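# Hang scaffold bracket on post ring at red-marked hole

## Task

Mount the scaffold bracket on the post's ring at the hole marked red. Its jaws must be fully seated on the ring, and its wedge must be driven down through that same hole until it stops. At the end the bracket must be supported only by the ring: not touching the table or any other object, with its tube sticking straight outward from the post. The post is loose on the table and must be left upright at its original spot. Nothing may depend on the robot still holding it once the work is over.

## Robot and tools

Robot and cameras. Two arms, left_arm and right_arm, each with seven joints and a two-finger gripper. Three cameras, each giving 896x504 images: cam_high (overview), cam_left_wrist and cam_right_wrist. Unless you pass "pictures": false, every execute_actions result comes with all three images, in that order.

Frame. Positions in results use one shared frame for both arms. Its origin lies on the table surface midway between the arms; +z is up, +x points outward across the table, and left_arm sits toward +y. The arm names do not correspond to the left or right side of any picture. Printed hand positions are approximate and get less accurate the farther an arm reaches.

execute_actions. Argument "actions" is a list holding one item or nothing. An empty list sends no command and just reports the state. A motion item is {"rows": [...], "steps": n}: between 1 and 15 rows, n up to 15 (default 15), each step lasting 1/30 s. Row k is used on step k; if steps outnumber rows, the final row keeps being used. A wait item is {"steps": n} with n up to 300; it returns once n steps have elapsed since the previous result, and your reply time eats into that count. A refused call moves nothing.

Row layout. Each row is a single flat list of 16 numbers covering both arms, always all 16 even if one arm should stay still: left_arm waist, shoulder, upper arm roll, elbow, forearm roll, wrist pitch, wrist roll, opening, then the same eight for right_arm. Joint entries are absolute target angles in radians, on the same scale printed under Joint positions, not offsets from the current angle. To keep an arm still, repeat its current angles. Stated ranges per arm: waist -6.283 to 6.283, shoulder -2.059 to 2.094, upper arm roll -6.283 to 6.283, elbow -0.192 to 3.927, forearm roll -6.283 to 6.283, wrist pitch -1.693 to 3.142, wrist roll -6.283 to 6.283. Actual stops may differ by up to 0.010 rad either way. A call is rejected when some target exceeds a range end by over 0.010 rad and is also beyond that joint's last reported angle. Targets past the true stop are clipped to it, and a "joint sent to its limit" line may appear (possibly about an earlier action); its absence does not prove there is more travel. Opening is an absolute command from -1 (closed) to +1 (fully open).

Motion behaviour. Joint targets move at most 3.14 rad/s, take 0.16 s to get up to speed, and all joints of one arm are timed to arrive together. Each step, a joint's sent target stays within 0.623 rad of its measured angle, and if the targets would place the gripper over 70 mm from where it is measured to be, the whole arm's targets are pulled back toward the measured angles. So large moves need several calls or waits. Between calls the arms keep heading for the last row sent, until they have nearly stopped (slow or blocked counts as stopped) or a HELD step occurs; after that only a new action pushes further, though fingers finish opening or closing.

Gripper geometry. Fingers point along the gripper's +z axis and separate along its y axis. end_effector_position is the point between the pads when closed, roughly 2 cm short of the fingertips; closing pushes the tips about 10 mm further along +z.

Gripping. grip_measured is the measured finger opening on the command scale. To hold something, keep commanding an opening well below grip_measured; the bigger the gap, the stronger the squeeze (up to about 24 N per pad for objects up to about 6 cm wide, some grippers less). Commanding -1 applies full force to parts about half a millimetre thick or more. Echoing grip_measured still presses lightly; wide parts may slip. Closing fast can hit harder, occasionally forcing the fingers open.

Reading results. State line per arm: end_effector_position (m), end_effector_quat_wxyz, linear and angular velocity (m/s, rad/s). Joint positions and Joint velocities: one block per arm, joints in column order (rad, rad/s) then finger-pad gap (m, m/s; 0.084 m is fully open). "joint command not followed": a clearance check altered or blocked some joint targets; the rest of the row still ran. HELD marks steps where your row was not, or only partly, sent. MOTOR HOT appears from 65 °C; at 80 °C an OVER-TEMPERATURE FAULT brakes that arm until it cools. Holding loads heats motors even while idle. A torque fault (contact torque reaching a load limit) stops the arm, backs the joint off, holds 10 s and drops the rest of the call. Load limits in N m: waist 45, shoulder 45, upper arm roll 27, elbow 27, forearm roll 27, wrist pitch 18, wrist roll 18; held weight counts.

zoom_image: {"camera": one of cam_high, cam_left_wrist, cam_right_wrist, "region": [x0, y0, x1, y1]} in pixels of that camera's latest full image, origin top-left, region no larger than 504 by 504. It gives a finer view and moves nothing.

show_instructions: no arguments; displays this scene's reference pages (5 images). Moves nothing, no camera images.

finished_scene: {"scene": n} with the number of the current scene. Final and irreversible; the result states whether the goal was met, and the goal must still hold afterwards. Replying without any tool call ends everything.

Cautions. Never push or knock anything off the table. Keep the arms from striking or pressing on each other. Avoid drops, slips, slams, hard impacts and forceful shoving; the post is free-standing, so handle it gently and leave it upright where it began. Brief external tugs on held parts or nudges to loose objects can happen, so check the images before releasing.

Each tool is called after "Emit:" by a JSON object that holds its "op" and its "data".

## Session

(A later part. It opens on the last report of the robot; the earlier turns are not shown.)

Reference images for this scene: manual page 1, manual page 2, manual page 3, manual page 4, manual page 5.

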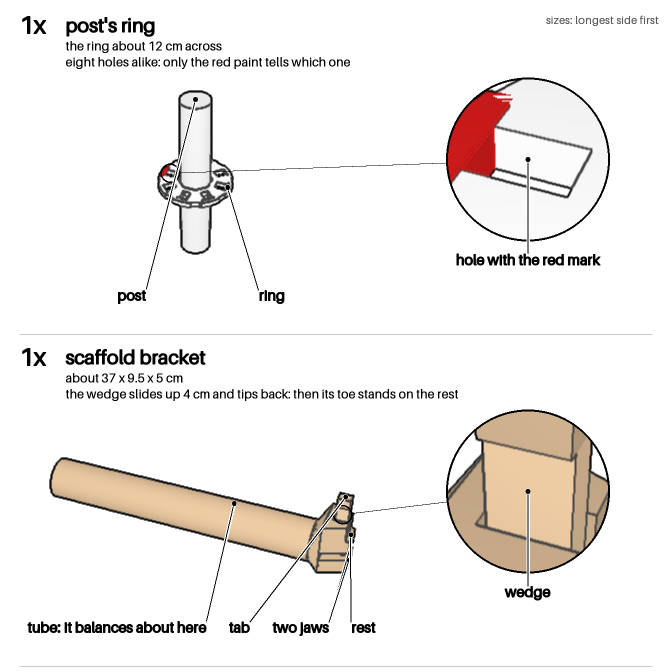

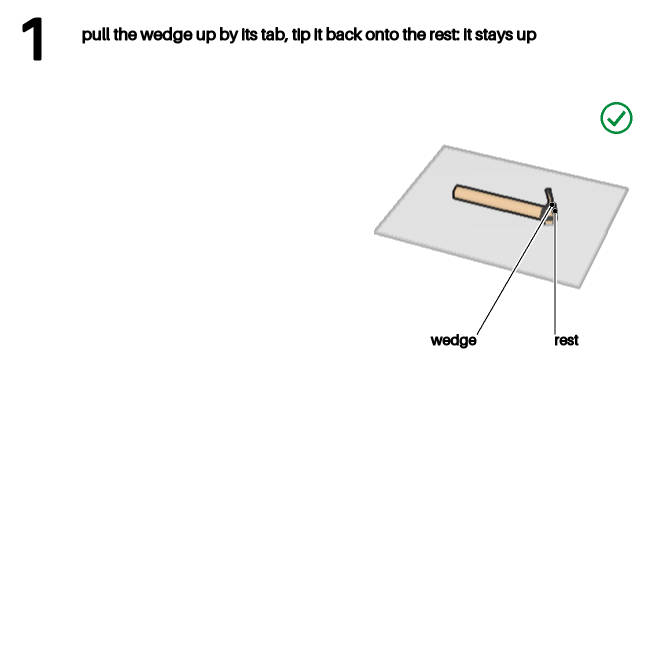

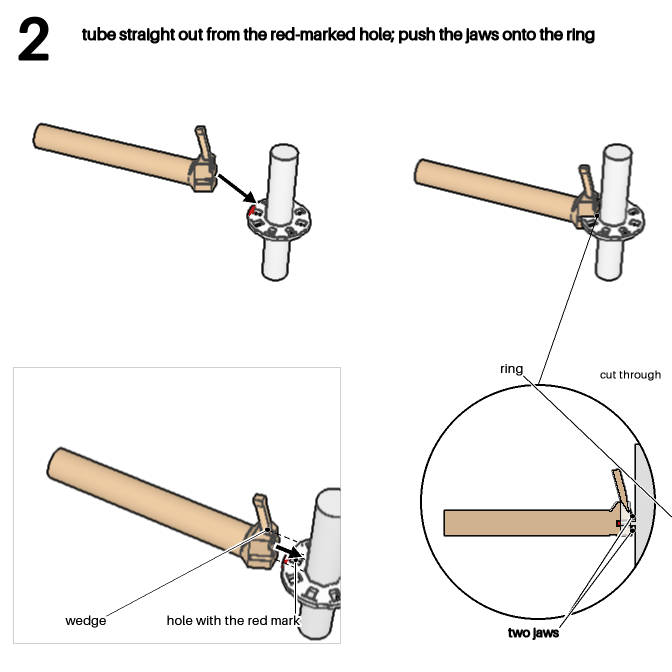

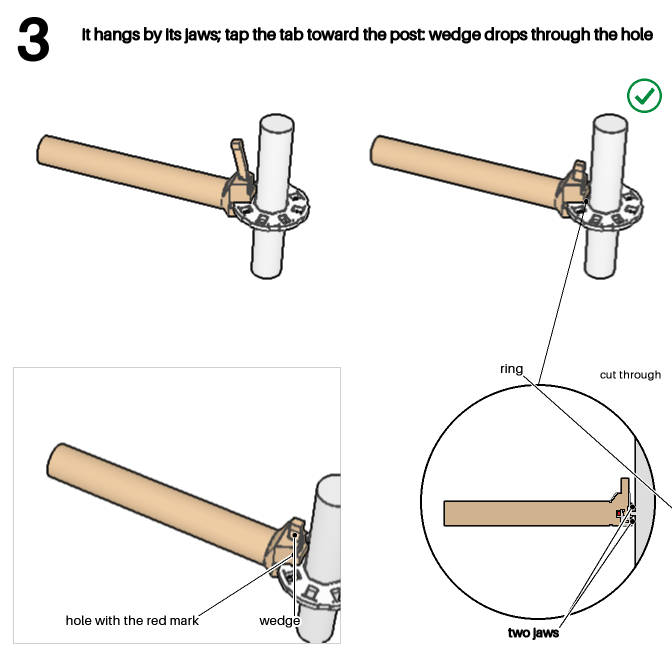

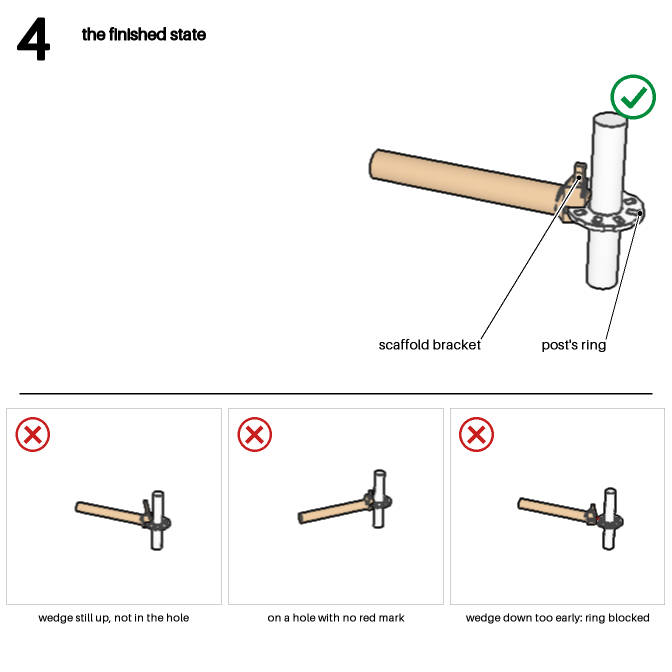

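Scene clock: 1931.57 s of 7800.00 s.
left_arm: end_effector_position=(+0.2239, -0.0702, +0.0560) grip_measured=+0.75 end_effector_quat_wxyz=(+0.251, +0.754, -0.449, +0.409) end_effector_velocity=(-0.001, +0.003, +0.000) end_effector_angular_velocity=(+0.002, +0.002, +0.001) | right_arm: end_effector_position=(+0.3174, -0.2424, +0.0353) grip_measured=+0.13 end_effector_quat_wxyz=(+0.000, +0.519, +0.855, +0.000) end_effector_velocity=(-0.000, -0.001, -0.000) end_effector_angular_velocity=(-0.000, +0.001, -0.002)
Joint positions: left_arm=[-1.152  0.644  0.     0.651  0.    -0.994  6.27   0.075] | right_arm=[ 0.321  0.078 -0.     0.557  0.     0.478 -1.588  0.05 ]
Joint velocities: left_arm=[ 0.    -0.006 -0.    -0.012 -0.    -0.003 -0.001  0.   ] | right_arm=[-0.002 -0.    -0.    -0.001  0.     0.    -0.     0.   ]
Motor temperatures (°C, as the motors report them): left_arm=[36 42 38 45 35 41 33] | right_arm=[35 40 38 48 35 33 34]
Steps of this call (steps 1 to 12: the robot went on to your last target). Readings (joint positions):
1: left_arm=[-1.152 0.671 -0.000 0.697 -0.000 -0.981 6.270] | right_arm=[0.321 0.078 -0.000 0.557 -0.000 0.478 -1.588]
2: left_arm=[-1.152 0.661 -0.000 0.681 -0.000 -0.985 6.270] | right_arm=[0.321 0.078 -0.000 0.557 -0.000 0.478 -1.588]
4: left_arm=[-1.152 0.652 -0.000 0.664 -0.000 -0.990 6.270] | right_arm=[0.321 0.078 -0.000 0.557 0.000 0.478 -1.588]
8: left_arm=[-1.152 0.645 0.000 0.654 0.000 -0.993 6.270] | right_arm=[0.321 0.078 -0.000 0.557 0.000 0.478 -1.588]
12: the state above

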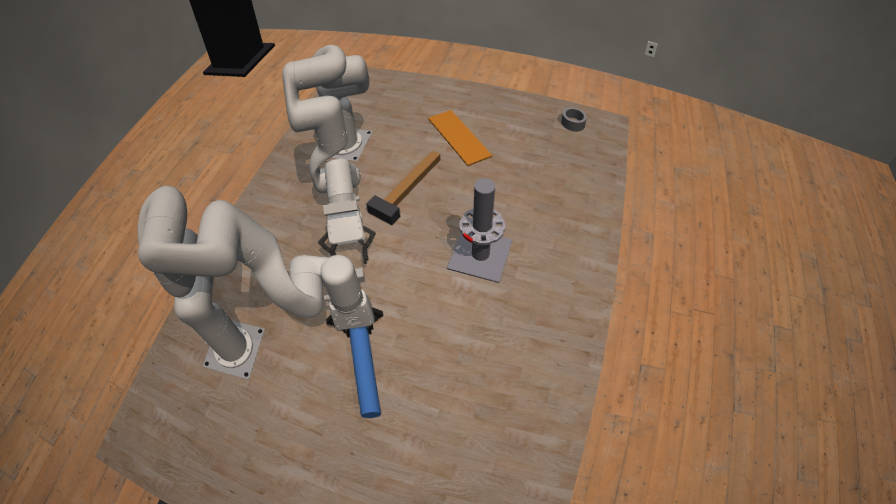

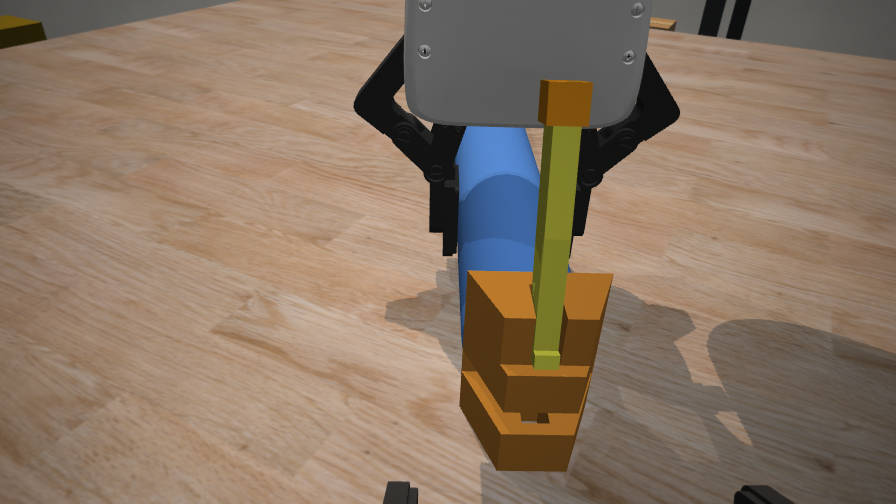

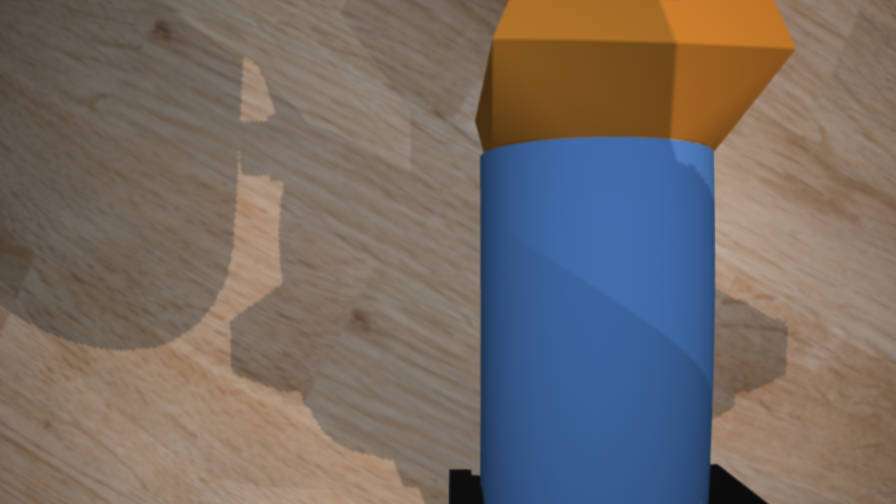

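Emit:
{"op": "execute_actions", "data": {"actions": [{"rows": [[-1.1513,0.6431,0,0.6490,0,-0.9946,6.2681,0.7,0.3211,0.0777,0,0.5568,0,0.4791,-1.588,-1],[-1.1500,0.6430,0,0.6481,0,-0.9965,6.2624,0.65,0.3211,0.0755,0,0.5582,0,0.4827,-1.588,-1],[-1.1477,0.6427,0,0.6466,0,-0.9995,6.2530,0.6,0.3211,0.0719,0,0.5604,0,0.4885,-1.588,-1],[-1.1445,0.6424,0,0.6445,0,-1.0038,6.2398,0.55,0.3211,0.0670,0,0.5634,0,0.4964,-1.588,-1],[-1.1404,0.6419,0,0.6418,0,-1.0092,6.2230,0.5,0.3211,0.0610,0,0.5671,0,0.5061,-1.588,-1],[-1.1355,0.6413,0,0.6386,0,-1.0158,6.2026,0.45,0.3211,0.0539,0,0.5714,0,0.5175,-1.588,-1],[-1.1297,0.6407,0,0.6348,0,-1.0235,6.1788,0.4,0.3211,0.0459,0,0.5763,0,0.5304,-1.588,-1],[-1.1232,0.6399,0,0.6305,0,-1.0323,6.1516,0.35,0.3211,0.0373,0,0.5816,0,0.5443,-1.588,-1],[-1.1158,0.6391,0,0.6257,0,-1.0421,6.1212,0.3,0.3211,0.0283,0,0.5872,0,0.5589,-1.588,-1],[-1.1077,0.6381,0,0.6203,0,-1.0530,6.0877,0.25,0.3211,0.0190,0,0.5929,0,0.5739,-1.588,-1],[-1.0989,0.6371,0,0.6146,0,-1.0648,6.0514,0.2,0.3212,0.0100,0,0.5994,0,0.5894,-1.5867,-1],[-1.0895,0.6361,0,0.6084,0,-1.0774,6.0123,0.15,0.3215,0.0022,0,0.6072,0,0.6050,-1.5828,-1],[-1.0794,0.6349,0,0.6017,0,-1.0909,5.9706,0.1,0.3221,-0.0044,0,0.6163,0,0.6207,-1.5763,-1],[-1.0688,0.6337,0,0.5948,0,-1.1051,5.9266,0.05,0.3229,-0.0096,0,0.6264,0,0.6360,-1.5673,-1],[-1.0576,0.6324,0,0.5874,0,-1.1201,5.8805,0.0,0.3239,-0.0131,0,0.6374,0,0.6505,-1.5557,-1]], "steps": 15}], "pictures": false}}

Emit:
{"op": "execute_actions", "data": {"actions": [{"rows": [[-1.0460,0.6311,0,0.5798,0,-1.1356,5.8325,-0.06,0.3251,-0.0148,0,0.6492,0,0.6640,-1.5417,-1],[-1.0340,0.6297,0,0.5719,0,-1.1517,5.7828,-0.12,0.3265,-0.0146,0,0.6617,0,0.6763,-1.5253,-1],[-1.0216,0.6283,0,0.5638,0,-1.1682,5.7317,-0.18,0.3281,-0.0125,0,0.6747,0,0.6872,-1.5067,-1],[-1.0090,0.6268,0,0.5555,0,-1.1851,5.6795,-0.24,0.3299,-0.0082,0,0.6882,0,0.6964,-1.4858,-1],[-0.9961,0.6254,0,0.5470,0,-1.2023,5.6263,-0.3,0.3319,-0.0018,0,0.7020,0,0.7038,-1.4628,-1],[-0.9831,0.6239,0,0.5385,0,-1.2198,5.5724,-0.36,0.3341,0.0059,0,0.7164,0,0.7105,-1.4378,-1],[-0.9700,0.6224,0,0.5299,0,-1.2373,5.5182,-0.42,0.3364,0.0142,0,0.7320,0,0.7178,-1.4109,-1],[-0.9568,0.6208,0,0.5212,0,-1.2549,5.4638,-0.48,0.3389,0.0231,0,0.7486,0,0.7255,-1.3823,-1],[-0.9437,0.6193,0,0.5126,0,-1.2724,5.4096,-0.54,0.3415,0.0324,0,0.7661,0,0.7337,-1.3521,-1],[-0.9307,0.6178,0,0.5041,0,-1.2899,5.3557,-0.6,0.3442,0.0422,0,0.7845,0,0.7423,-1.3204,-1],[-0.9178,0.6164,0,0.4956,0,-1.3071,5.3025,-0.66,0.3470,0.0524,0,0.8036,0,0.7512,-1.2874,-1],[-0.9052,0.6149,0,0.4873,0,-1.3240,5.2503,-0.72,0.3500,0.0630,0,0.8234,0,0.7604,-1.2533,-1],[-0.8928,0.6135,0,0.4792,0,-1.3405,5.1992,-0.78,0.3530,0.0738,0,0.8437,0,0.7699,-1.2182,-1],[-0.8808,0.6121,0,0.4713,0,-1.3566,5.1495,-0.84,0.3561,0.0849,0,0.8645,0,0.7796,-1.1822,-1],[-0.8692,0.6108,0,0.4637,0,-1.3722,5.1015,-0.9,0.3593,0.0962,0,0.8857,0,0.7895,-1.1457,-1]], "steps": 15}], "pictures": false}}

Emit:
{"op": "execute_actions", "data": {"actions": [{"rows": [[-0.8580,0.6095,0,0.4563,0,-1.3871,5.0554,-0.9,0.3625,0.1077,0,0.9071,0,0.7994,-1.1087,-1],[-0.8474,0.6083,0,0.4494,0,-1.4013,5.0114,-0.9,0.3657,0.1192,0,0.9287,0,0.8095,-1.0714,-1],[-0.8373,0.6071,0,0.4427,0,-1.4148,4.9697,-0.9,0.3689,0.1307,0,0.9504,0,0.8197,-1.0341,-1],[-0.8279,0.6061,0,0.4365,0,-1.4274,4.9306,-0.9,0.3721,0.1422,0,0.9720,0,0.8298,-0.9968,-1],[-0.8191,0.6051,0,0.4308,0,-1.4392,4.8943,-0.9,0.3753,0.1537,0,0.9934,0,0.8397,-0.9598,-1],[-0.8110,0.6041,0,0.4254,0,-1.4501,4.8608,-0.9,0.3785,0.1650,0,1.0146,0,0.8496,-0.9233,-1],[-0.8036,0.6033,0,0.4206,0,-1.4599,4.8304,-0.9,0.3816,0.1761,0,1.0354,0,0.8593,-0.8873,-1],[-0.7971,0.6025,0,0.4163,0,-1.4687,4.8032,-0.9,0.3846,0.1869,0,1.0557,0,0.8688,-0.8522,-1],[-0.7913,0.6019,0,0.4125,0,-1.4764,4.7794,-0.9,0.3876,0.1975,0,1.0755,0,0.8780,-0.8181,-1],[-0.7864,0.6013,0,0.4093,0,-1.4830,4.7590,-0.9,0.3904,0.2077,0,1.0946,0,0.8869,-0.7851,-1],[-0.7823,0.6008,0,0.4066,0,-1.4884,4.7422,-0.9,0.3931,0.2175,0,1.1130,0,0.8955,-0.7534,-1],[-0.7791,0.6005,0,0.4045,0,-1.4927,4.7290,-0.9,0.3957,0.2268,0,1.1305,0,0.9037,-0.7232,-1],[-0.7768,0.6002,0,0.4030,0,-1.4957,4.7196,-0.9,0.3982,0.2357,0,1.1471,0,0.9114,-0.6946,-1],[-0.7755,0.6001,0,0.4021,0,-1.4976,4.7139,-0.9,0.4005,0.2440,0,1.1627,0,0.9187,-0.6677,-1],[-0.775,0.6,0,0.4018,0,-1.4982,4.712,-0.9,0.4027,0.2517,0,1.1771,0,0.9254,-0.6427,-1]], "steps": 15}], "pictures": false}}

Emit:
{"op": "execute_actions", "data": {"actions": [{"rows": [[-0.775,0.6,0,0.4018,0,-1.4982,4.712,-0.9,0.4047,0.2588,0,1.1905,0,0.9317,-0.6197,-1],[-0.775,0.6,0,0.4018,0,-1.4982,4.712,-0.9,0.4065,0.2653,0,1.2026,0,0.9373,-0.5988,-1],[-0.775,0.6,0,0.4018,0,-1.4982,4.712,-0.9,0.4081,0.2710,0,1.2134,0,0.9424,-0.5802,-1],[-0.775,0.6,0,0.4018,0,-1.4982,4.712,-0.9,0.4095,0.2761,0,1.2229,0,0.9468,-0.5638,-1],[-0.775,0.6,0,0.4018,0,-1.4982,4.712,-0.9,0.4107,0.2804,0,1.2310,0,0.9506,-0.5498,-1],[-0.775,0.6,0,0.4018,0,-1.4982,4.712,-0.9,0.4117,0.2840,0,1.2377,0,0.9537,-0.5382,-1],[-0.775,0.6,0,0.4018,0,-1.4982,4.712,-0.9,0.4125,0.2868,0,1.2429,0,0.9561,-0.5292,-1],[-0.775,0.6,0,0.4018,0,-1.4982,4.712,-0.9,0.4131,0.2888,0,1.2467,0,0.9579,-0.5227,-1],[-0.775,0.6,0,0.4018,0,-1.4982,4.712,-0.9,0.4134,0.2900,0,1.2489,0,0.9589,-0.5188,-1],[-0.775,0.6,0,0.4018,0,-1.4982,4.712,-0.9,0.4135,0.2905,0,1.2497,0,0.9592,-0.5175,-1]], "steps": 15}], "pictures": false}}

Emit:
{"op": "execute_actions", "data": {"actions": [{"steps": 15}]}}

Scene clock: 2052.07 s of 7800.00 s.
left_arm: end_effector_position=(+0.2459, -0.0475, +0.0664) grip_measured=+0.03 end_effector_quat_wxyz=(+0.297, +0.800, -0.334, +0.401) end_effector_velocity=(+0.099, +0.107, +0.049) end_effector_angular_velocity=(-0.642, +0.678, +0.789) | right_arm: end_effector_position=(+0.3256, -0.2381, +0.0682) grip_measured=+0.13 end_effector_quat_wxyz=(-0.000, +0.522, +0.853, -0.001) end_effector_velocity=(+0.050, +0.030, +0.136) end_effector_angular_velocity=(+0.014, -0.031, -0.139)
Joint positions: left_arm=[-1.096  0.637  0.     0.613 -0.    -1.068  6.041  0.045] | right_arm=[ 0.322  0.008 -0.     0.605 -0.     0.598 -1.58   0.05 ]
Joint velocities: left_arm=[ 0.258 -0.029  0.001 -0.167  0.    -0.341 -1.055 -0.065] | right_arm=[ 0.014 -0.218 -0.001  0.254 -0.001  0.438  0.153 -0.   ]
Motor temperatures (°C, as the motors report them): left_arm=[36 40 38 43 35 39 33] | right_arm=[35 40 38 46 35 33 34]
Steps of this call (steps 1 to 30: the robot went on to your last target; steps 31 to 90: nothing new was sent; then 117.00 s passed at rest; steps 91 to 105: all 15 steps of this action). Readings (joint positions):
91: left_arm=[-1.152 0.643 -0.000 0.649 0.000 -0.994 6.270] | right_arm=[0.321 0.078 -0.000 0.556 -0.000 0.478 -1.588]
92: left_arm=[-1.152 0.643 -0.000 0.649 0.000 -0.994 6.269] | right_arm=[0.321 0.078 -0.000 0.557 -0.000 0.478 -1.588]
94: left_arm=[-1.150 0.643 -0.000 0.648 0.000 -0.996 6.264] | right_arm=[0.321 0.077 -0.000 0.557 0.000 0.482 -1.588]
98: left_arm=[-1.141 0.642 -0.000 0.642 0.000 -1.009 6.223] | right_arm=[0.321 0.066 0.000 0.558 0.000 0.511 -1.588]
105: the state above

Scene clock: 2052.57 s of 7800.00 s.
left_arm: end_effector_position=(+0.3018, +0.0306, +0.1013) grip_measured=-0.88 end_effector_quat_wxyz=(+0.439, +0.829, +0.041, +0.343) end_effector_velocity=(+0.099, +0.183, +0.080) end_effector_angular_velocity=(-1.169, +0.899, +0.972) | right_arm: end_effector_position=(+0.3629, -0.2068, +0.1075) grip_measured=+0.13 end_effector_quat_wxyz=(-0.000, +0.633, +0.774, -0.001) end_effector_velocity=(+0.108, +0.098, +0.060) end_effector_angular_velocity=(+0.004, -0.009, -0.883)
Joint positions: left_arm=[-0.923  0.617  0.     0.499 -0.    -1.299  5.326  0.005] | right_arm=[ 0.348  0.056  0.     0.807  0.     0.753 -1.28   0.05 ]
Joint velocities: left_arm=[ 0.379 -0.043  0.001 -0.25   0.    -0.505 -1.561 -0.08 ] | right_arm=[ 0.082  0.294 -0.     0.567  0.001  0.262  0.964  0.   ]
Motor temperatures (°C, as the motors report them): left_arm=[36 40 38 43 35 39 33] | right_arm=[35 40 38 46 35 33 34]
Steps of this call (steps 1 to 15: all 15 steps of this action). Readings (joint positions):
1: left_arm=[-1.087 0.636 0.000 0.607 -0.000 -1.080 6.004] | right_arm=[0.322 0.002 -0.000 0.614 -0.000 0.613 -1.574]
2: left_arm=[-1.078 0.635 0.000 0.601 -0.000 -1.093 5.965] | right_arm=[0.323 -0.003 -0.000 0.623 -0.000 0.627 -1.565]
4: left_arm=[-1.058 0.632 0.000 0.587 -0.000 -1.120 5.881] | right_arm=[0.325 -0.009 -0.000 0.645 0.000 0.654 -1.542]
8: left_arm=[-1.012 0.627 0.000 0.557 -0.000 -1.181 5.691] | right_arm=[0.331 -0.001 -0.000 0.694 -0.000 0.695 -1.472]
15: the state above

Scene clock: 2053.07 s of 7800.00 s.
left_arm: end_effector_position=(+0.3306, +0.0994, +0.1319) grip_measured=-0.92 end_effector_quat_wxyz=(+0.544, +0.734, +0.315, +0.259) end_effector_velocity=(+0.016, +0.052, +0.024) end_effector_angular_velocity=(-0.368, +0.210, +0.222) | right_arm: end_effector_position=(+0.4145, -0.1533, +0.1364) grip_measured=+0.13 end_effector_quat_wxyz=(-0.000, +0.799, +0.602, -0.000) end_effector_velocity=(+0.081, +0.095, +0.046) end_effector_angular_velocity=(-0.001, +0.000, -0.851)
Joint positions: left_arm=[-0.784  0.601  0.     0.408 -0.    -1.486  4.751  0.003] | right_arm=[ 0.393  0.217  0.     1.111  0.     0.895 -0.757  0.05 ]
Joint velocities: left_arm=[ 0.105 -0.012 -0.001 -0.067  0.    -0.14  -0.432 -0.   ] | right_arm=[ 0.081  0.289  0.     0.54  -0.001  0.252  0.933 -0.   ]
Motor temperatures (°C, as the motors report them): left_arm=[36 40 38 43 35 39 33] | right_arm=[35 40 38 46 35 33 34]
Steps of this call (steps 1 to 15: all 15 steps of this action). Readings (joint positions):
1: left_arm=[-0.911 0.616 0.000 0.491 -0.000 -1.316 5.274] | right_arm=[0.350 0.066 -0.000 0.826 0.000 0.762 -1.248]
2: left_arm=[-0.898 0.614 0.000 0.483 -0.000 -1.333 5.223] | right_arm=[0.353 0.076 -0.000 0.846 0.000 0.771 -1.214]
4: left_arm=[-0.874 0.611 0.000 0.467 -0.000 -1.365 5.124] | right_arm=[0.359 0.097 -0.000 0.887 -0.000 0.790 -1.144]
8: left_arm=[-0.832 0.607 0.000 0.439 -0.000 -1.422 4.947] | right_arm=[0.372 0.142 0.000 0.971 0.000 0.829 -0.999]
15: the state above

Scene clock: 2053.57 s of 7800.00 s.
left_arm: end_effector_position=(+0.3319, +0.1039, +0.1341) grip_measured=-0.92 end_effector_quat_wxyz=(+0.550, +0.724, +0.332, +0.252) end_effector_velocity=(+0.000, +0.001, -0.000) end_effector_angular_velocity=(-0.001, +0.003, +0.003) | right_arm: end_effector_position=(+0.4335, -0.1296, +0.1476) grip_measured=+0.13 end_effector_quat_wxyz=(+0.000, +0.859, +0.513, -0.000) end_effector_velocity=(+0.003, +0.002, +0.001) end_effector_angular_velocity=(-0.003, +0.002, -0.042)
Joint positions: left_arm=[-0.775  0.6   -0.     0.402  0.    -1.498  4.712  0.003] | right_arm=[ 0.413  0.289 -0.     1.247 -0.     0.958 -0.521  0.05 ]
Joint velocities: left_arm=[ 0.002 -0.     0.001 -0.002 -0.    -0.001 -0.003 -0.   ] | right_arm=[ 0.003  0.013 -0.002  0.022 -0.001  0.012  0.042  0.   ]
Motor temperatures (°C, as the motors report them): left_arm=[36 40 38 43 35 39 33] | right_arm=[35 40 38 47 35 33 34]
Steps of this call (steps 1 to 15: all 15 steps of this action). Readings (joint positions):
1: left_arm=[-0.781 0.601 0.000 0.406 -0.000 -1.490 4.739] | right_arm=[0.396 0.226 0.000 1.129 0.000 0.903 -0.726]
2: left_arm=[-0.779 0.601 0.000 0.405 -0.000 -1.492 4.730] | right_arm=[0.398 0.235 0.000 1.146 0.000 0.911 -0.697]
4: left_arm=[-0.777 0.600 -0.000 0.403 0.000 -1.495 4.721] | right_arm=[0.403 0.251 0.000 1.176 0.000 0.925 -0.645]
8: left_arm=[-0.776 0.600 -0.000 0.402 0.000 -1.497 4.714] | right_arm=[0.409 0.276 0.000 1.221 0.000 0.946 -0.566]
15: the state above

Scene clock: 2054.07 s of 7800.00 s.
left_arm: end_effector_position=(+0.3320, +0.1040, +0.1341) grip_measured=-0.92 end_effector_quat_wxyz=(+0.550, +0.724, +0.332, +0.252) end_effector_velocity=(+0.000, -0.000, +0.000) end_effector_angular_velocity=(-0.000, -0.000, -0.000) | right_arm: end_effector_position=(+0.4339, -0.1290, +0.1480) grip_measured=+0.13 end_effector_quat_wxyz=(+0.000, +0.859, +0.511, -0.000) end_effector_velocity=(+0.000, -0.000, -0.000) end_effector_angular_velocity=(-0.001, +0.001, -0.001)
Joint positions: left_arm=[-0.775  0.6   -0.     0.402  0.    -1.498  4.712  0.003] | right_arm=[ 0.413  0.29  -0.     1.25  -0.     0.959 -0.518  0.05 ]
Joint velocities: left_arm=[-0.    -0.    -0.     0.001  0.     0.    -0.     0.   ] | right_arm=[ 0.     0.001 -0.001 -0.    -0.     0.     0.    -0.   ]
Motor temperatures (°C, as the motors report them): left_arm=[36 40 38 43 35 39 33] | right_arm=[35 40 38 47 35 33 34]
Steps of this call (steps 1 to 15: the robot went on to your last target). Readings (joint positions):
1: left_arm=[-0.775 0.600 -0.000 0.402 0.000 -1.498 4.712] | right_arm=[0.413 0.290 -0.000 1.248 -0.000 0.959 -0.520]
2: left_arm=[-0.775 0.600 -0.000 0.402 0.000 -1.498 4.712] | right_arm=[0.413 0.290 -0.000 1.248 -0.000 0.959 -0.519]
4: left_arm=[-0.775 0.600 -0.000 0.402 0.000 -1.498 4.712] | right_arm=[0.413 0.290 -0.000 1.249 -0.000 0.959 -0.518]
8: left_arm=[-0.775 0.600 -0.000 0.402 0.000 -1.498 4.712] | right_arm=[0.413 0.290 -0.000 1.249 -0.000 0.959 -0.518]
15: the state above
All arms were judged still, so your last target was given up. Only a new action makes them travel on or press farther. Fingers that are still opening or closing keep moving.

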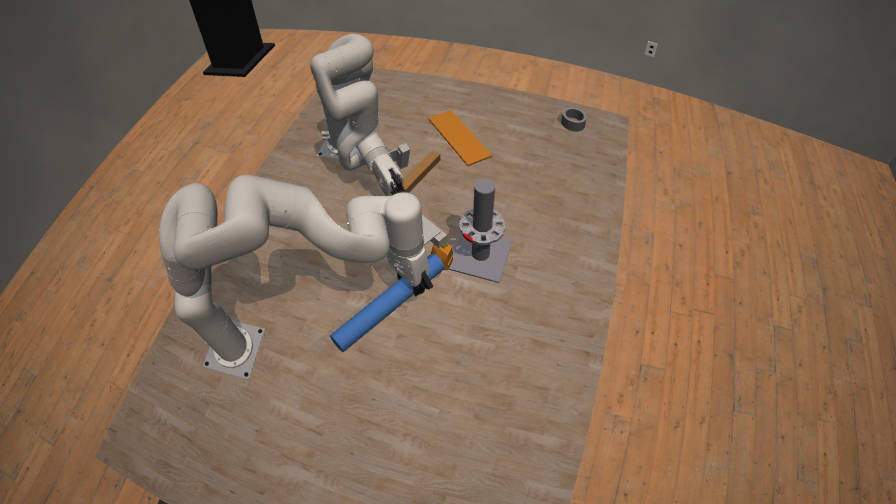

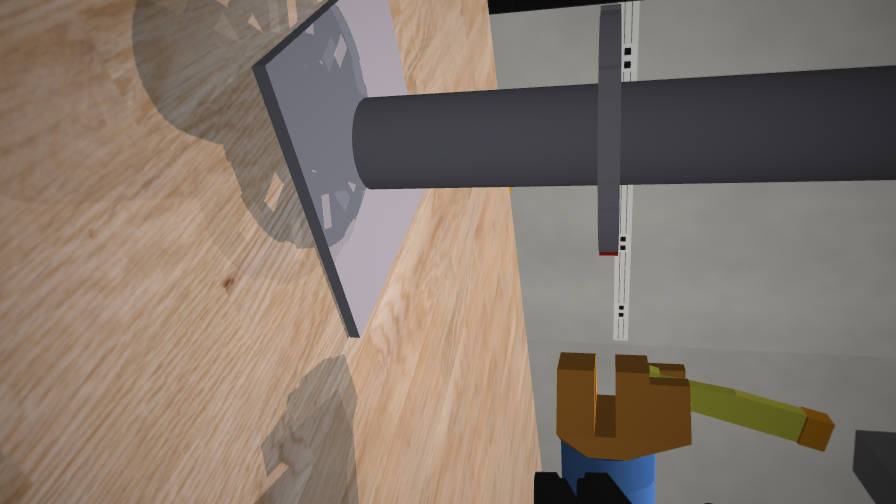

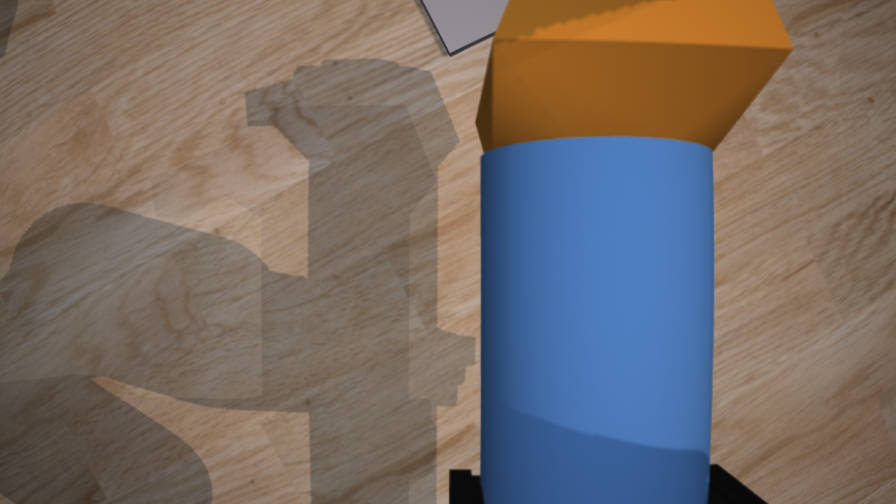

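Emit:
{"op": "zoom_image", "data": {"camera": "cam_left_wrist", "region": [520, 0, 720, 480]}}

Emit:
{"op": "zoom_image", "data": {"camera": "cam_high", "region": [400, 170, 540, 300]}}

Region (520, 0, 720, 480) of cam_left_wrist's 896x504 image, scaled by 1.050, with more detail than that image has; it fills the left 210 columns of this view, and the rest is white.

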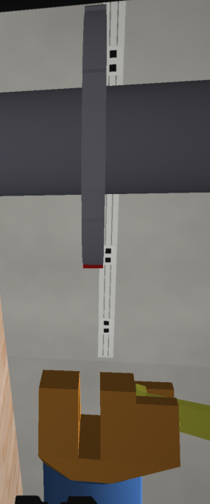

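Region (400, 170, 540, 300) of cam_high's 896x504 image, scaled by 3.600, with more detail than that image has; it fills the top 468 rows of this view, and the rest is white.

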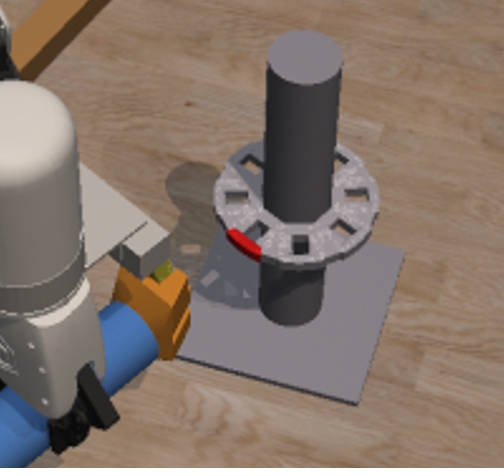

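Emit:
{"op": "zoom_image", "data": {"camera": "cam_left_wrist", "region": [540, 220, 700, 460]}}

Region (540, 220, 700, 460) of cam_left_wrist's 896x504 image, scaled by 2.100, with more detail than that image has.

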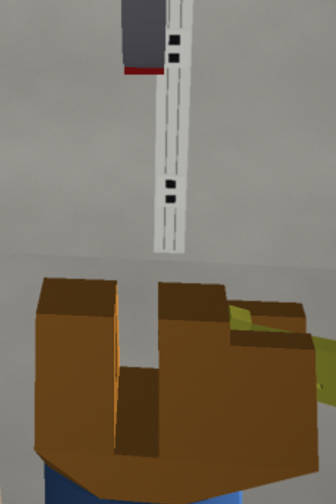

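Emit:
{"op": "execute_actions", "data": {"actions": [{"rows": [[-0.775,0.6,0,0.4018,0,-1.4982,4.712,-0.9,0.4139,0.2916,0,1.2513,0,0.9595,-0.5171,-1],[-0.775,0.6,0,0.4018,0,-1.4982,4.712,-0.9,0.4150,0.2950,0,1.2560,0,0.9606,-0.5160,-1],[-0.775,0.6,0,0.4018,0,-1.4982,4.712,-0.9,0.4168,0.3003,0,1.2637,0,0.9622,-0.5142,-1],[-0.775,0.6,0,0.4018,0,-1.4982,4.712,-0.9,0.4193,0.3076,0,1.2740,0,0.9644,-0.5117,-1],[-0.775,0.6,0,0.4018,0,-1.4982,4.712,-0.9,0.4222,0.3163,0,1.2864,0,0.9671,-0.5088,-1],[-0.775,0.6,0,0.4018,0,-1.4982,4.712,-0.9,0.4255,0.3261,0,1.3004,0,0.9702,-0.5055,-1],[-0.775,0.6,0,0.4018,0,-1.4982,4.712,-0.9,0.4291,0.3367,0,1.3154,0,0.9734,-0.5019,-1],[-0.775,0.6,0,0.4018,0,-1.4982,4.712,-0.9,0.4327,0.3474,0,1.3308,0,0.9767,-0.4983,-1],[-0.775,0.6,0,0.4018,0,-1.4982,4.712,-0.9,0.4363,0.3580,0,1.3458,0,0.9799,-0.4947,-1],[-0.775,0.6,0,0.4018,0,-1.4982,4.712,-0.9,0.4396,0.3678,0,1.3598,0,0.9830,-0.4914,-1],[-0.775,0.6,0,0.4018,0,-1.4982,4.712,-0.9,0.4425,0.3765,0,1.3722,0,0.9857,-0.4885,-1],[-0.775,0.6,0,0.4018,0,-1.4982,4.712,-0.9,0.4450,0.3838,0,1.3825,0,0.9879,-0.4860,-1],[-0.775,0.6,0,0.4018,0,-1.4982,4.712,-0.9,0.4468,0.3891,0,1.3902,0,0.9895,-0.4842,-1],[-0.775,0.6,0,0.4018,0,-1.4982,4.712,-0.9,0.4479,0.3925,0,1.3949,0,0.9906,-0.4831,-1],[-0.775,0.6,0,0.4018,0,-1.4982,4.712,-0.9,0.4483,0.3936,0,1.3965,0,0.9909,-0.4827,-1]], "steps": 15}], "pictures": false}}

Emit:
{"op": "execute_actions", "data": {"actions": [{"steps": 18}]}}

Emit:
{"op": "zoom_image", "data": {"camera": "cam_left_wrist", "region": [540, 200, 700, 400]}}

Scene clock: 2121.20 s of 7800.00 s.
left_arm: end_effector_position=(+0.3320, +0.1040, +0.1341) grip_measured=-0.92 end_effector_quat_wxyz=(+0.550, +0.724, +0.332, +0.252) end_effector_velocity=(-0.000, +0.000, -0.000) end_effector_angular_velocity=(+0.000, +0.000, +0.000) | right_arm: end_effector_position=(+0.4499, -0.0984, +0.1481) grip_measured=+0.13 end_effector_quat_wxyz=(-0.001, +0.859, +0.512, +0.005) end_effector_velocity=(+0.029, +0.068, -0.003) end_effector_angular_velocity=(+0.014, -0.015, +0.010)
Joint positions: left_arm=[-0.775  0.6    0.     0.402  0.    -1.498  4.712  0.003] | right_arm=[ 0.443  0.378  0.001  1.374  0.     0.985 -0.488  0.05 ]
Joint velocities: left_arm=[ 0. -0. -0. -0. -0.  0.  0.  0.] | right_arm=[0.066 0.187 0.005 0.262 0.001 0.055 0.061 0.   ]
Motor temperatures (°C, as the motors report them): left_arm=[36 40 38 43 35 39 33] | right_arm=[35 42 38 54 35 34 34]
Steps of this call (steps 1 to 90: nothing new was sent; then 63.63 s passed at rest; steps 91 to 105: all 15 steps of this action). Readings (joint positions):
91: left_arm=[-0.775 0.600 0.000 0.402 0.000 -1.498 4.712] | right_arm=[0.414 0.291 -0.000 1.250 -0.000 0.959 -0.517]
92: left_arm=[-0.775 0.600 -0.000 0.402 -0.000 -1.498 4.712] | right_arm=[0.414 0.291 -0.000 1.250 -0.000 0.959 -0.517]
94: left_arm=[-0.775 0.600 -0.000 0.402 0.000 -1.498 4.712] | right_arm=[0.415 0.294 -0.000 1.255 -0.000 0.961 -0.516]
98: left_arm=[-0.775 0.600 0.000 0.402 -0.000 -1.498 4.712] | right_arm=[0.422 0.316 -0.001 1.286 -0.000 0.967 -0.509]
105: the state above

Scene clock: 2121.80 s of 7800.00 s.
left_arm: end_effector_position=(+0.3320, +0.1040, +0.1341) grip_measured=-0.92 end_effector_quat_wxyz=(+0.550, +0.724, +0.332, +0.252) end_effector_velocity=(-0.001, -0.000, -0.000) end_effector_angular_velocity=(+0.000, +0.000, -0.002) | right_arm: end_effector_position=(+0.4530, -0.0938, +0.1480) grip_measured=+0.13 end_effector_quat_wxyz=(-0.000, +0.859, +0.511, +0.006) end_effector_velocity=(+0.002, -0.003, -0.000) end_effector_angular_velocity=(-0.001, -0.000, -0.008)
Joint positions: left_arm=[-0.775  0.6   -0.     0.402 -0.    -1.498  4.712  0.003] | right_arm=[ 0.448  0.394  0.     1.396  0.     0.991 -0.483  0.05 ]
Joint velocities: left_arm=[-0.001 -0.    -0.    -0.     0.    -0.     0.    -0.   ] | right_arm=[-0.003  0.001 -0.003  0.    -0.    -0.     0.003 -0.   ]
Motor temperatures (°C, as the motors report them): left_arm=[36 40 38 43 35 39 33] | right_arm=[35 42 38 54 35 34 34]
Steps of this call (steps 1 to 18: the robot went on to your last target). Readings (joint positions):
1: left_arm=[-0.775 0.600 0.000 0.402 0.000 -1.498 4.712] | right_arm=[0.445 0.383 0.001 1.381 0.000 0.987 -0.487]
2: left_arm=[-0.775 0.600 -0.000 0.402 0.000 -1.498 4.712] | right_arm=[0.447 0.387 0.001 1.386 0.000 0.988 -0.485]
4: left_arm=[-0.775 0.600 -0.000 0.402 -0.000 -1.498 4.712] | right_arm=[0.448 0.391 0.001 1.391 0.000 0.990 -0.484]
8: left_arm=[-0.775 0.600 -0.000 0.402 -0.000 -1.498 4.712] | right_arm=[0.448 0.393 -0.001 1.395 -0.000 0.991 -0.483]
18: the state above

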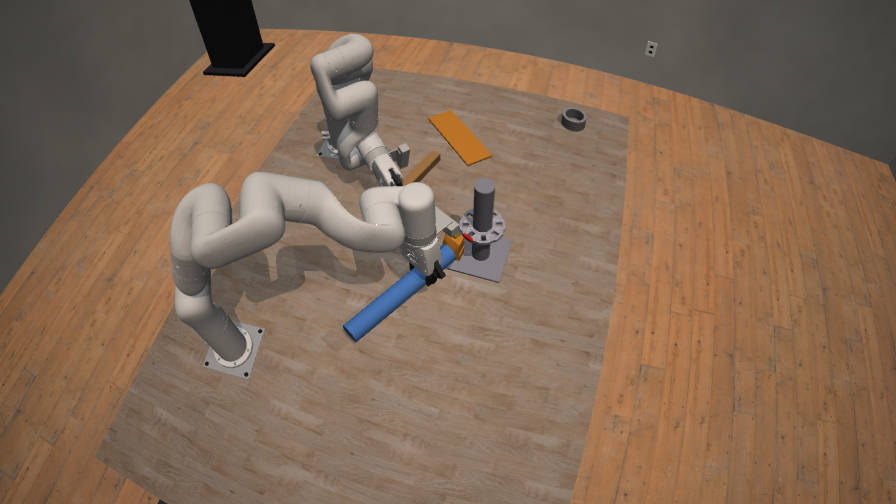

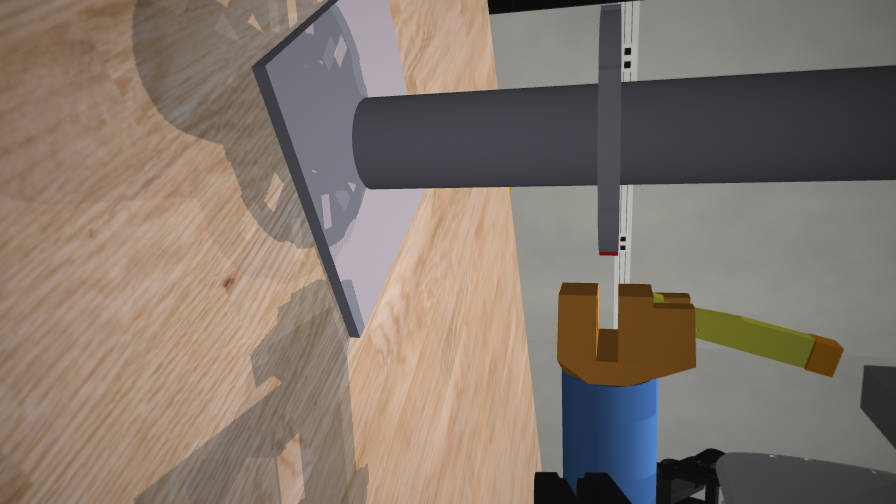

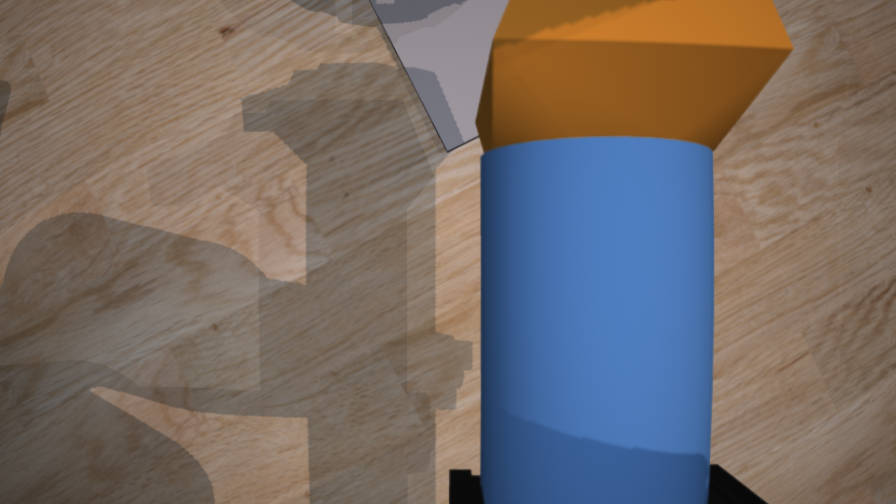

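Region (540, 200, 700, 400) of cam_left_wrist's 896x504 image, scaled by 2.520, with more detail than that image has; it fills the left 403 columns of this view, and the rest is white.

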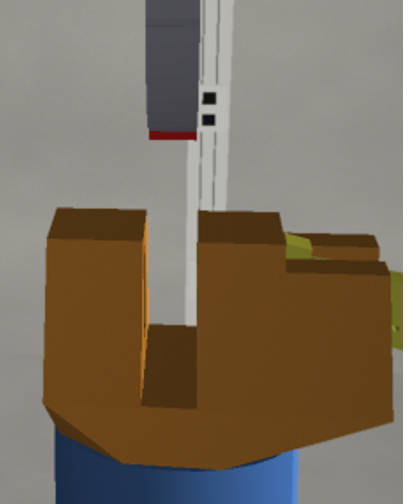

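Emit:
{"op": "zoom_image", "data": {"camera": "cam_high", "region": [420, 190, 520, 290]}}

Region (420, 190, 520, 290) of cam_high's 896x504 image, scaled by 5.040, with more detail than that image has.

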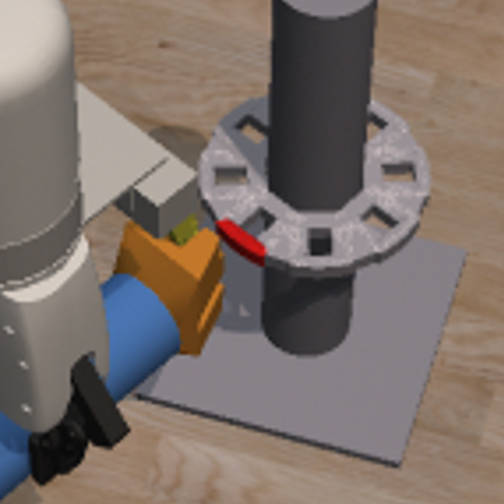

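Emit:
{"op": "execute_actions", "data": {"actions": [{"rows": [[-0.775,0.6,0,0.4018,0,-1.4982,4.712,-0.9,0.4485,0.3942,0,1.3975,0,0.9912,-0.4825,-1],[-0.775,0.6,0,0.4018,0,-1.4982,4.712,-0.9,0.4490,0.3961,0,1.4003,0,0.9922,-0.4820,-1],[-0.775,0.6,0,0.4018,0,-1.4982,4.712,-0.9,0.4498,0.3992,0,1.4049,0,0.9937,-0.4812,-1],[-0.775,0.6,0,0.4018,0,-1.4982,4.712,-0.9,0.4509,0.4033,0,1.4111,0,0.9958,-0.4801,-1],[-0.775,0.6,0,0.4018,0,-1.4982,4.712,-0.9,0.4523,0.4083,0,1.4186,0,0.9983,-0.4787,-1],[-0.775,0.6,0,0.4018,0,-1.4982,4.712,-0.9,0.4538,0.4139,0,1.4270,0,1.0012,-0.4772,-1],[-0.775,0.6,0,0.4018,0,-1.4982,4.712,-0.9,0.4554,0.4199,0,1.4360,0,1.0042,-0.4756,-1],[-0.775,0.6,0,0.4018,0,-1.4982,4.712,-0.9,0.4570,0.4260,0,1.4453,0,1.0073,-0.4740,-1],[-0.775,0.6,0,0.4018,0,-1.4982,4.712,-0.9,0.4586,0.4320,0,1.4543,0,1.0103,-0.4724,-1],[-0.775,0.6,0,0.4018,0,-1.4982,4.712,-0.9,0.4602,0.4376,0,1.4627,0,1.0132,-0.4708,-1],[-0.775,0.6,0,0.4018,0,-1.4982,4.712,-0.9,0.4615,0.4426,0,1.4702,0,1.0157,-0.4695,-1],[-0.775,0.6,0,0.4018,0,-1.4982,4.712,-0.9,0.4626,0.4467,0,1.4764,0,1.0178,-0.4684,-1],[-0.775,0.6,0,0.4018,0,-1.4982,4.712,-0.9,0.4634,0.4498,0,1.4810,0,1.0193,-0.4676,-1],[-0.775,0.6,0,0.4018,0,-1.4982,4.712,-0.9,0.4639,0.4517,0,1.4838,0,1.0203,-0.4671,-1],[-0.775,0.6,0,0.4018,0,-1.4982,4.712,-0.9,0.4641,0.4523,0,1.4848,0,1.0206,-0.4669,-1]], "steps": 15}], "pictures": false}}

Emit:
{"op": "execute_actions", "data": {"actions": [{"steps": 15}]}}

Emit:
{"op": "zoom_image", "data": {"camera": "cam_high", "region": [420, 190, 520, 290]}}

Scene clock: 2179.47 s of 7800.00 s.
left_arm: end_effector_position=(+0.3320, +0.1040, +0.1341) grip_measured=-0.92 end_effector_quat_wxyz=(+0.550, +0.724, +0.332, +0.252) end_effector_velocity=(+0.000, +0.000, -0.000) end_effector_angular_velocity=(+0.001, -0.000, +0.001) | right_arm: end_effector_position=(+0.4610, -0.0784, +0.1479) grip_measured=+0.13 end_effector_quat_wxyz=(-0.001, +0.859, +0.512, +0.006) end_effector_velocity=(+0.014, +0.032, -0.002) end_effector_angular_velocity=(-0.001, +0.003, +0.005)
Joint positions: left_arm=[-0.775  0.6    0.     0.402 -0.    -1.498  4.712  0.003] | right_arm=[ 0.462  0.444  0.001  1.472  0.     1.016 -0.469  0.05 ]
Joint velocities: left_arm=[ 0.     0.     0.    -0.001 -0.001 -0.     0.001 -0.   ] | right_arm=[ 0.029  0.103  0.002  0.15  -0.001  0.05   0.026  0.   ]
Motor temperatures (°C, as the motors report them): left_arm=[36 40 38 42 35 39 33] | right_arm=[35 42 38 55 35 34 34]
Steps of this call (steps 1 to 15: the robot went on to your last target; steps 16 to 90: nothing new was sent; then 54.17 s passed at rest; steps 91 to 105: all 15 steps of this action). Readings (joint positions):
91: left_arm=[-0.775 0.600 0.000 0.402 0.000 -1.498 4.712] | right_arm=[0.448 0.394 -0.000 1.397 -0.000 0.991 -0.483]
92: left_arm=[-0.775 0.600 0.000 0.402 -0.000 -1.498 4.712] | right_arm=[0.448 0.394 -0.000 1.397 -0.000 0.991 -0.483]
94: left_arm=[-0.775 0.600 -0.000 0.402 -0.000 -1.498 4.712] | right_arm=[0.449 0.396 -0.000 1.400 -0.000 0.992 -0.482]
98: left_arm=[-0.775 0.600 -0.000 0.402 0.000 -1.498 4.712] | right_arm=[0.452 0.409 -0.000 1.419 -0.000 0.999 -0.479]
105: the state above

Scene clock: 2179.97 s of 7800.00 s.
left_arm: end_effector_position=(+0.3320, +0.1040, +0.1341) grip_measured=-0.92 end_effector_quat_wxyz=(+0.550, +0.724, +0.332, +0.252) end_effector_velocity=(+0.000, -0.000, +0.000) end_effector_angular_velocity=(+0.000, -0.001, +0.000) | right_arm: end_effector_position=(+0.4625, -0.0762, +0.1480) grip_measured=+0.13 end_effector_quat_wxyz=(-0.000, +0.859, +0.511, +0.006) end_effector_velocity=(-0.000, +0.000, +0.000) end_effector_angular_velocity=(-0.001, -0.001, +0.002)
Joint positions: left_arm=[-0.775  0.6    0.     0.402  0.    -1.498  4.712  0.003] | right_arm=[ 0.464  0.452  0.     1.485  0.     1.021 -0.467  0.05 ]
Joint velocities: left_arm=[-0. -0. -0.  0. -0. -0.  0. -0.] | right_arm=[ 0.001  0.     0.     0.001 -0.001  0.     0.     0.   ]
Motor temperatures (°C, as the motors report them): left_arm=[36 40 38 42 35 39 33] | right_arm=[35 42 38 55 35 34 34]
Steps of this call (steps 1 to 15: the robot went on to your last target). Readings (joint positions):
1: left_arm=[-0.775 0.600 -0.000 0.402 0.000 -1.498 4.712] | right_arm=[0.463 0.447 0.001 1.476 0.000 1.017 -0.469]
2: left_arm=[-0.775 0.600 0.000 0.402 0.000 -1.498 4.712] | right_arm=[0.463 0.449 0.001 1.479 0.000 1.018 -0.468]
4: left_arm=[-0.775 0.600 -0.000 0.402 0.000 -1.498 4.712] | right_arm=[0.464 0.451 0.000 1.482 0.000 1.020 -0.467]
8: left_arm=[-0.775 0.600 0.000 0.402 -0.000 -1.498 4.712] | right_arm=[0.464 0.452 -0.000 1.484 -0.000 1.020 -0.467]
15: the state above

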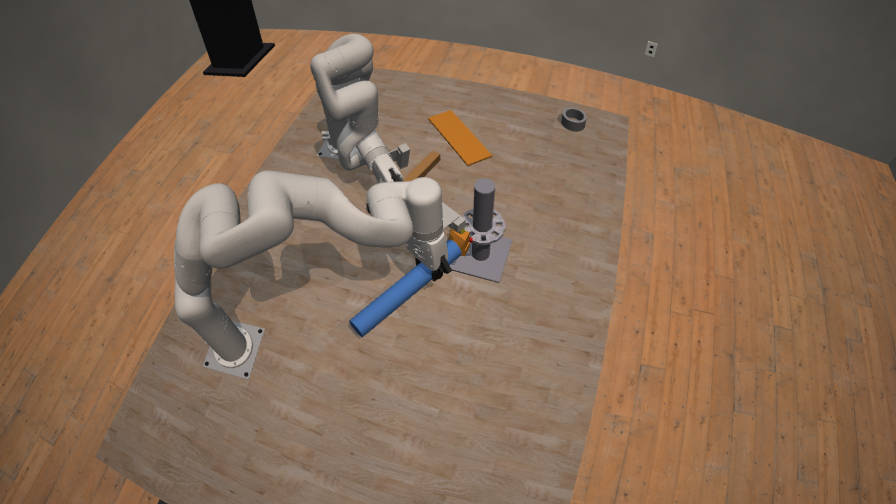

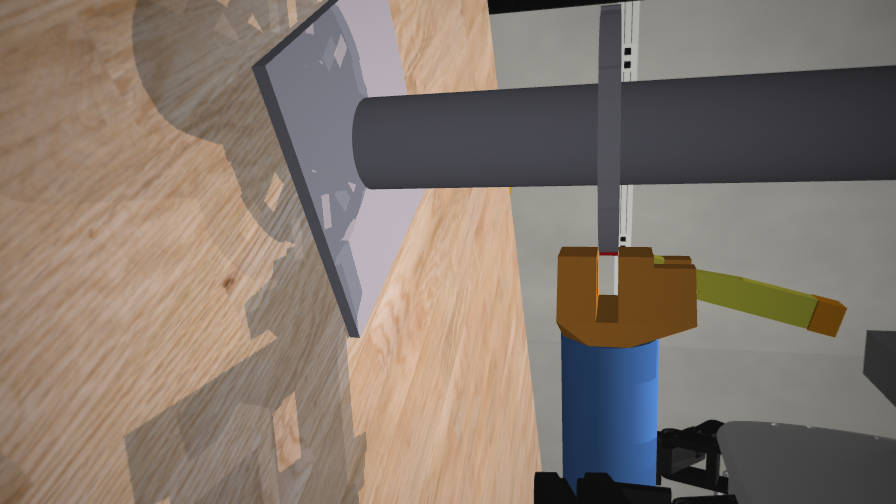

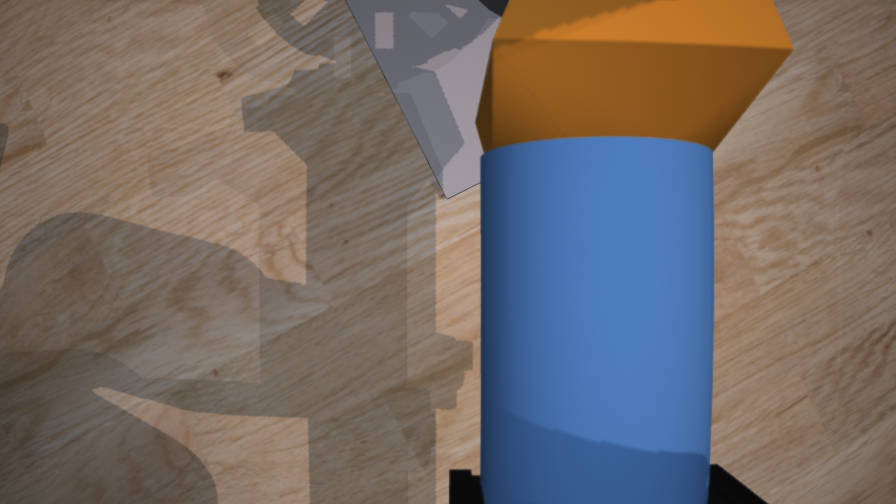

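Region (420, 190, 520, 290) of cam_high's 896x504 image, scaled by 5.040, with more detail than that image has.

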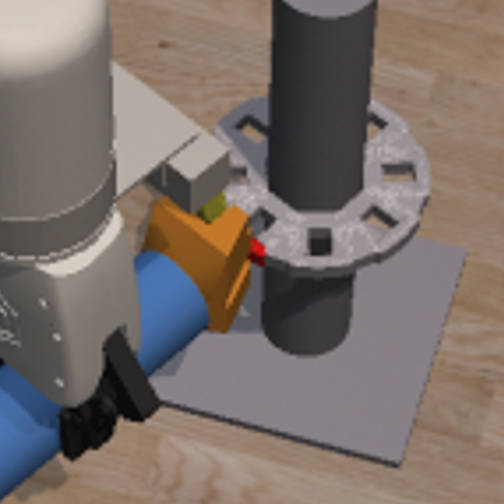

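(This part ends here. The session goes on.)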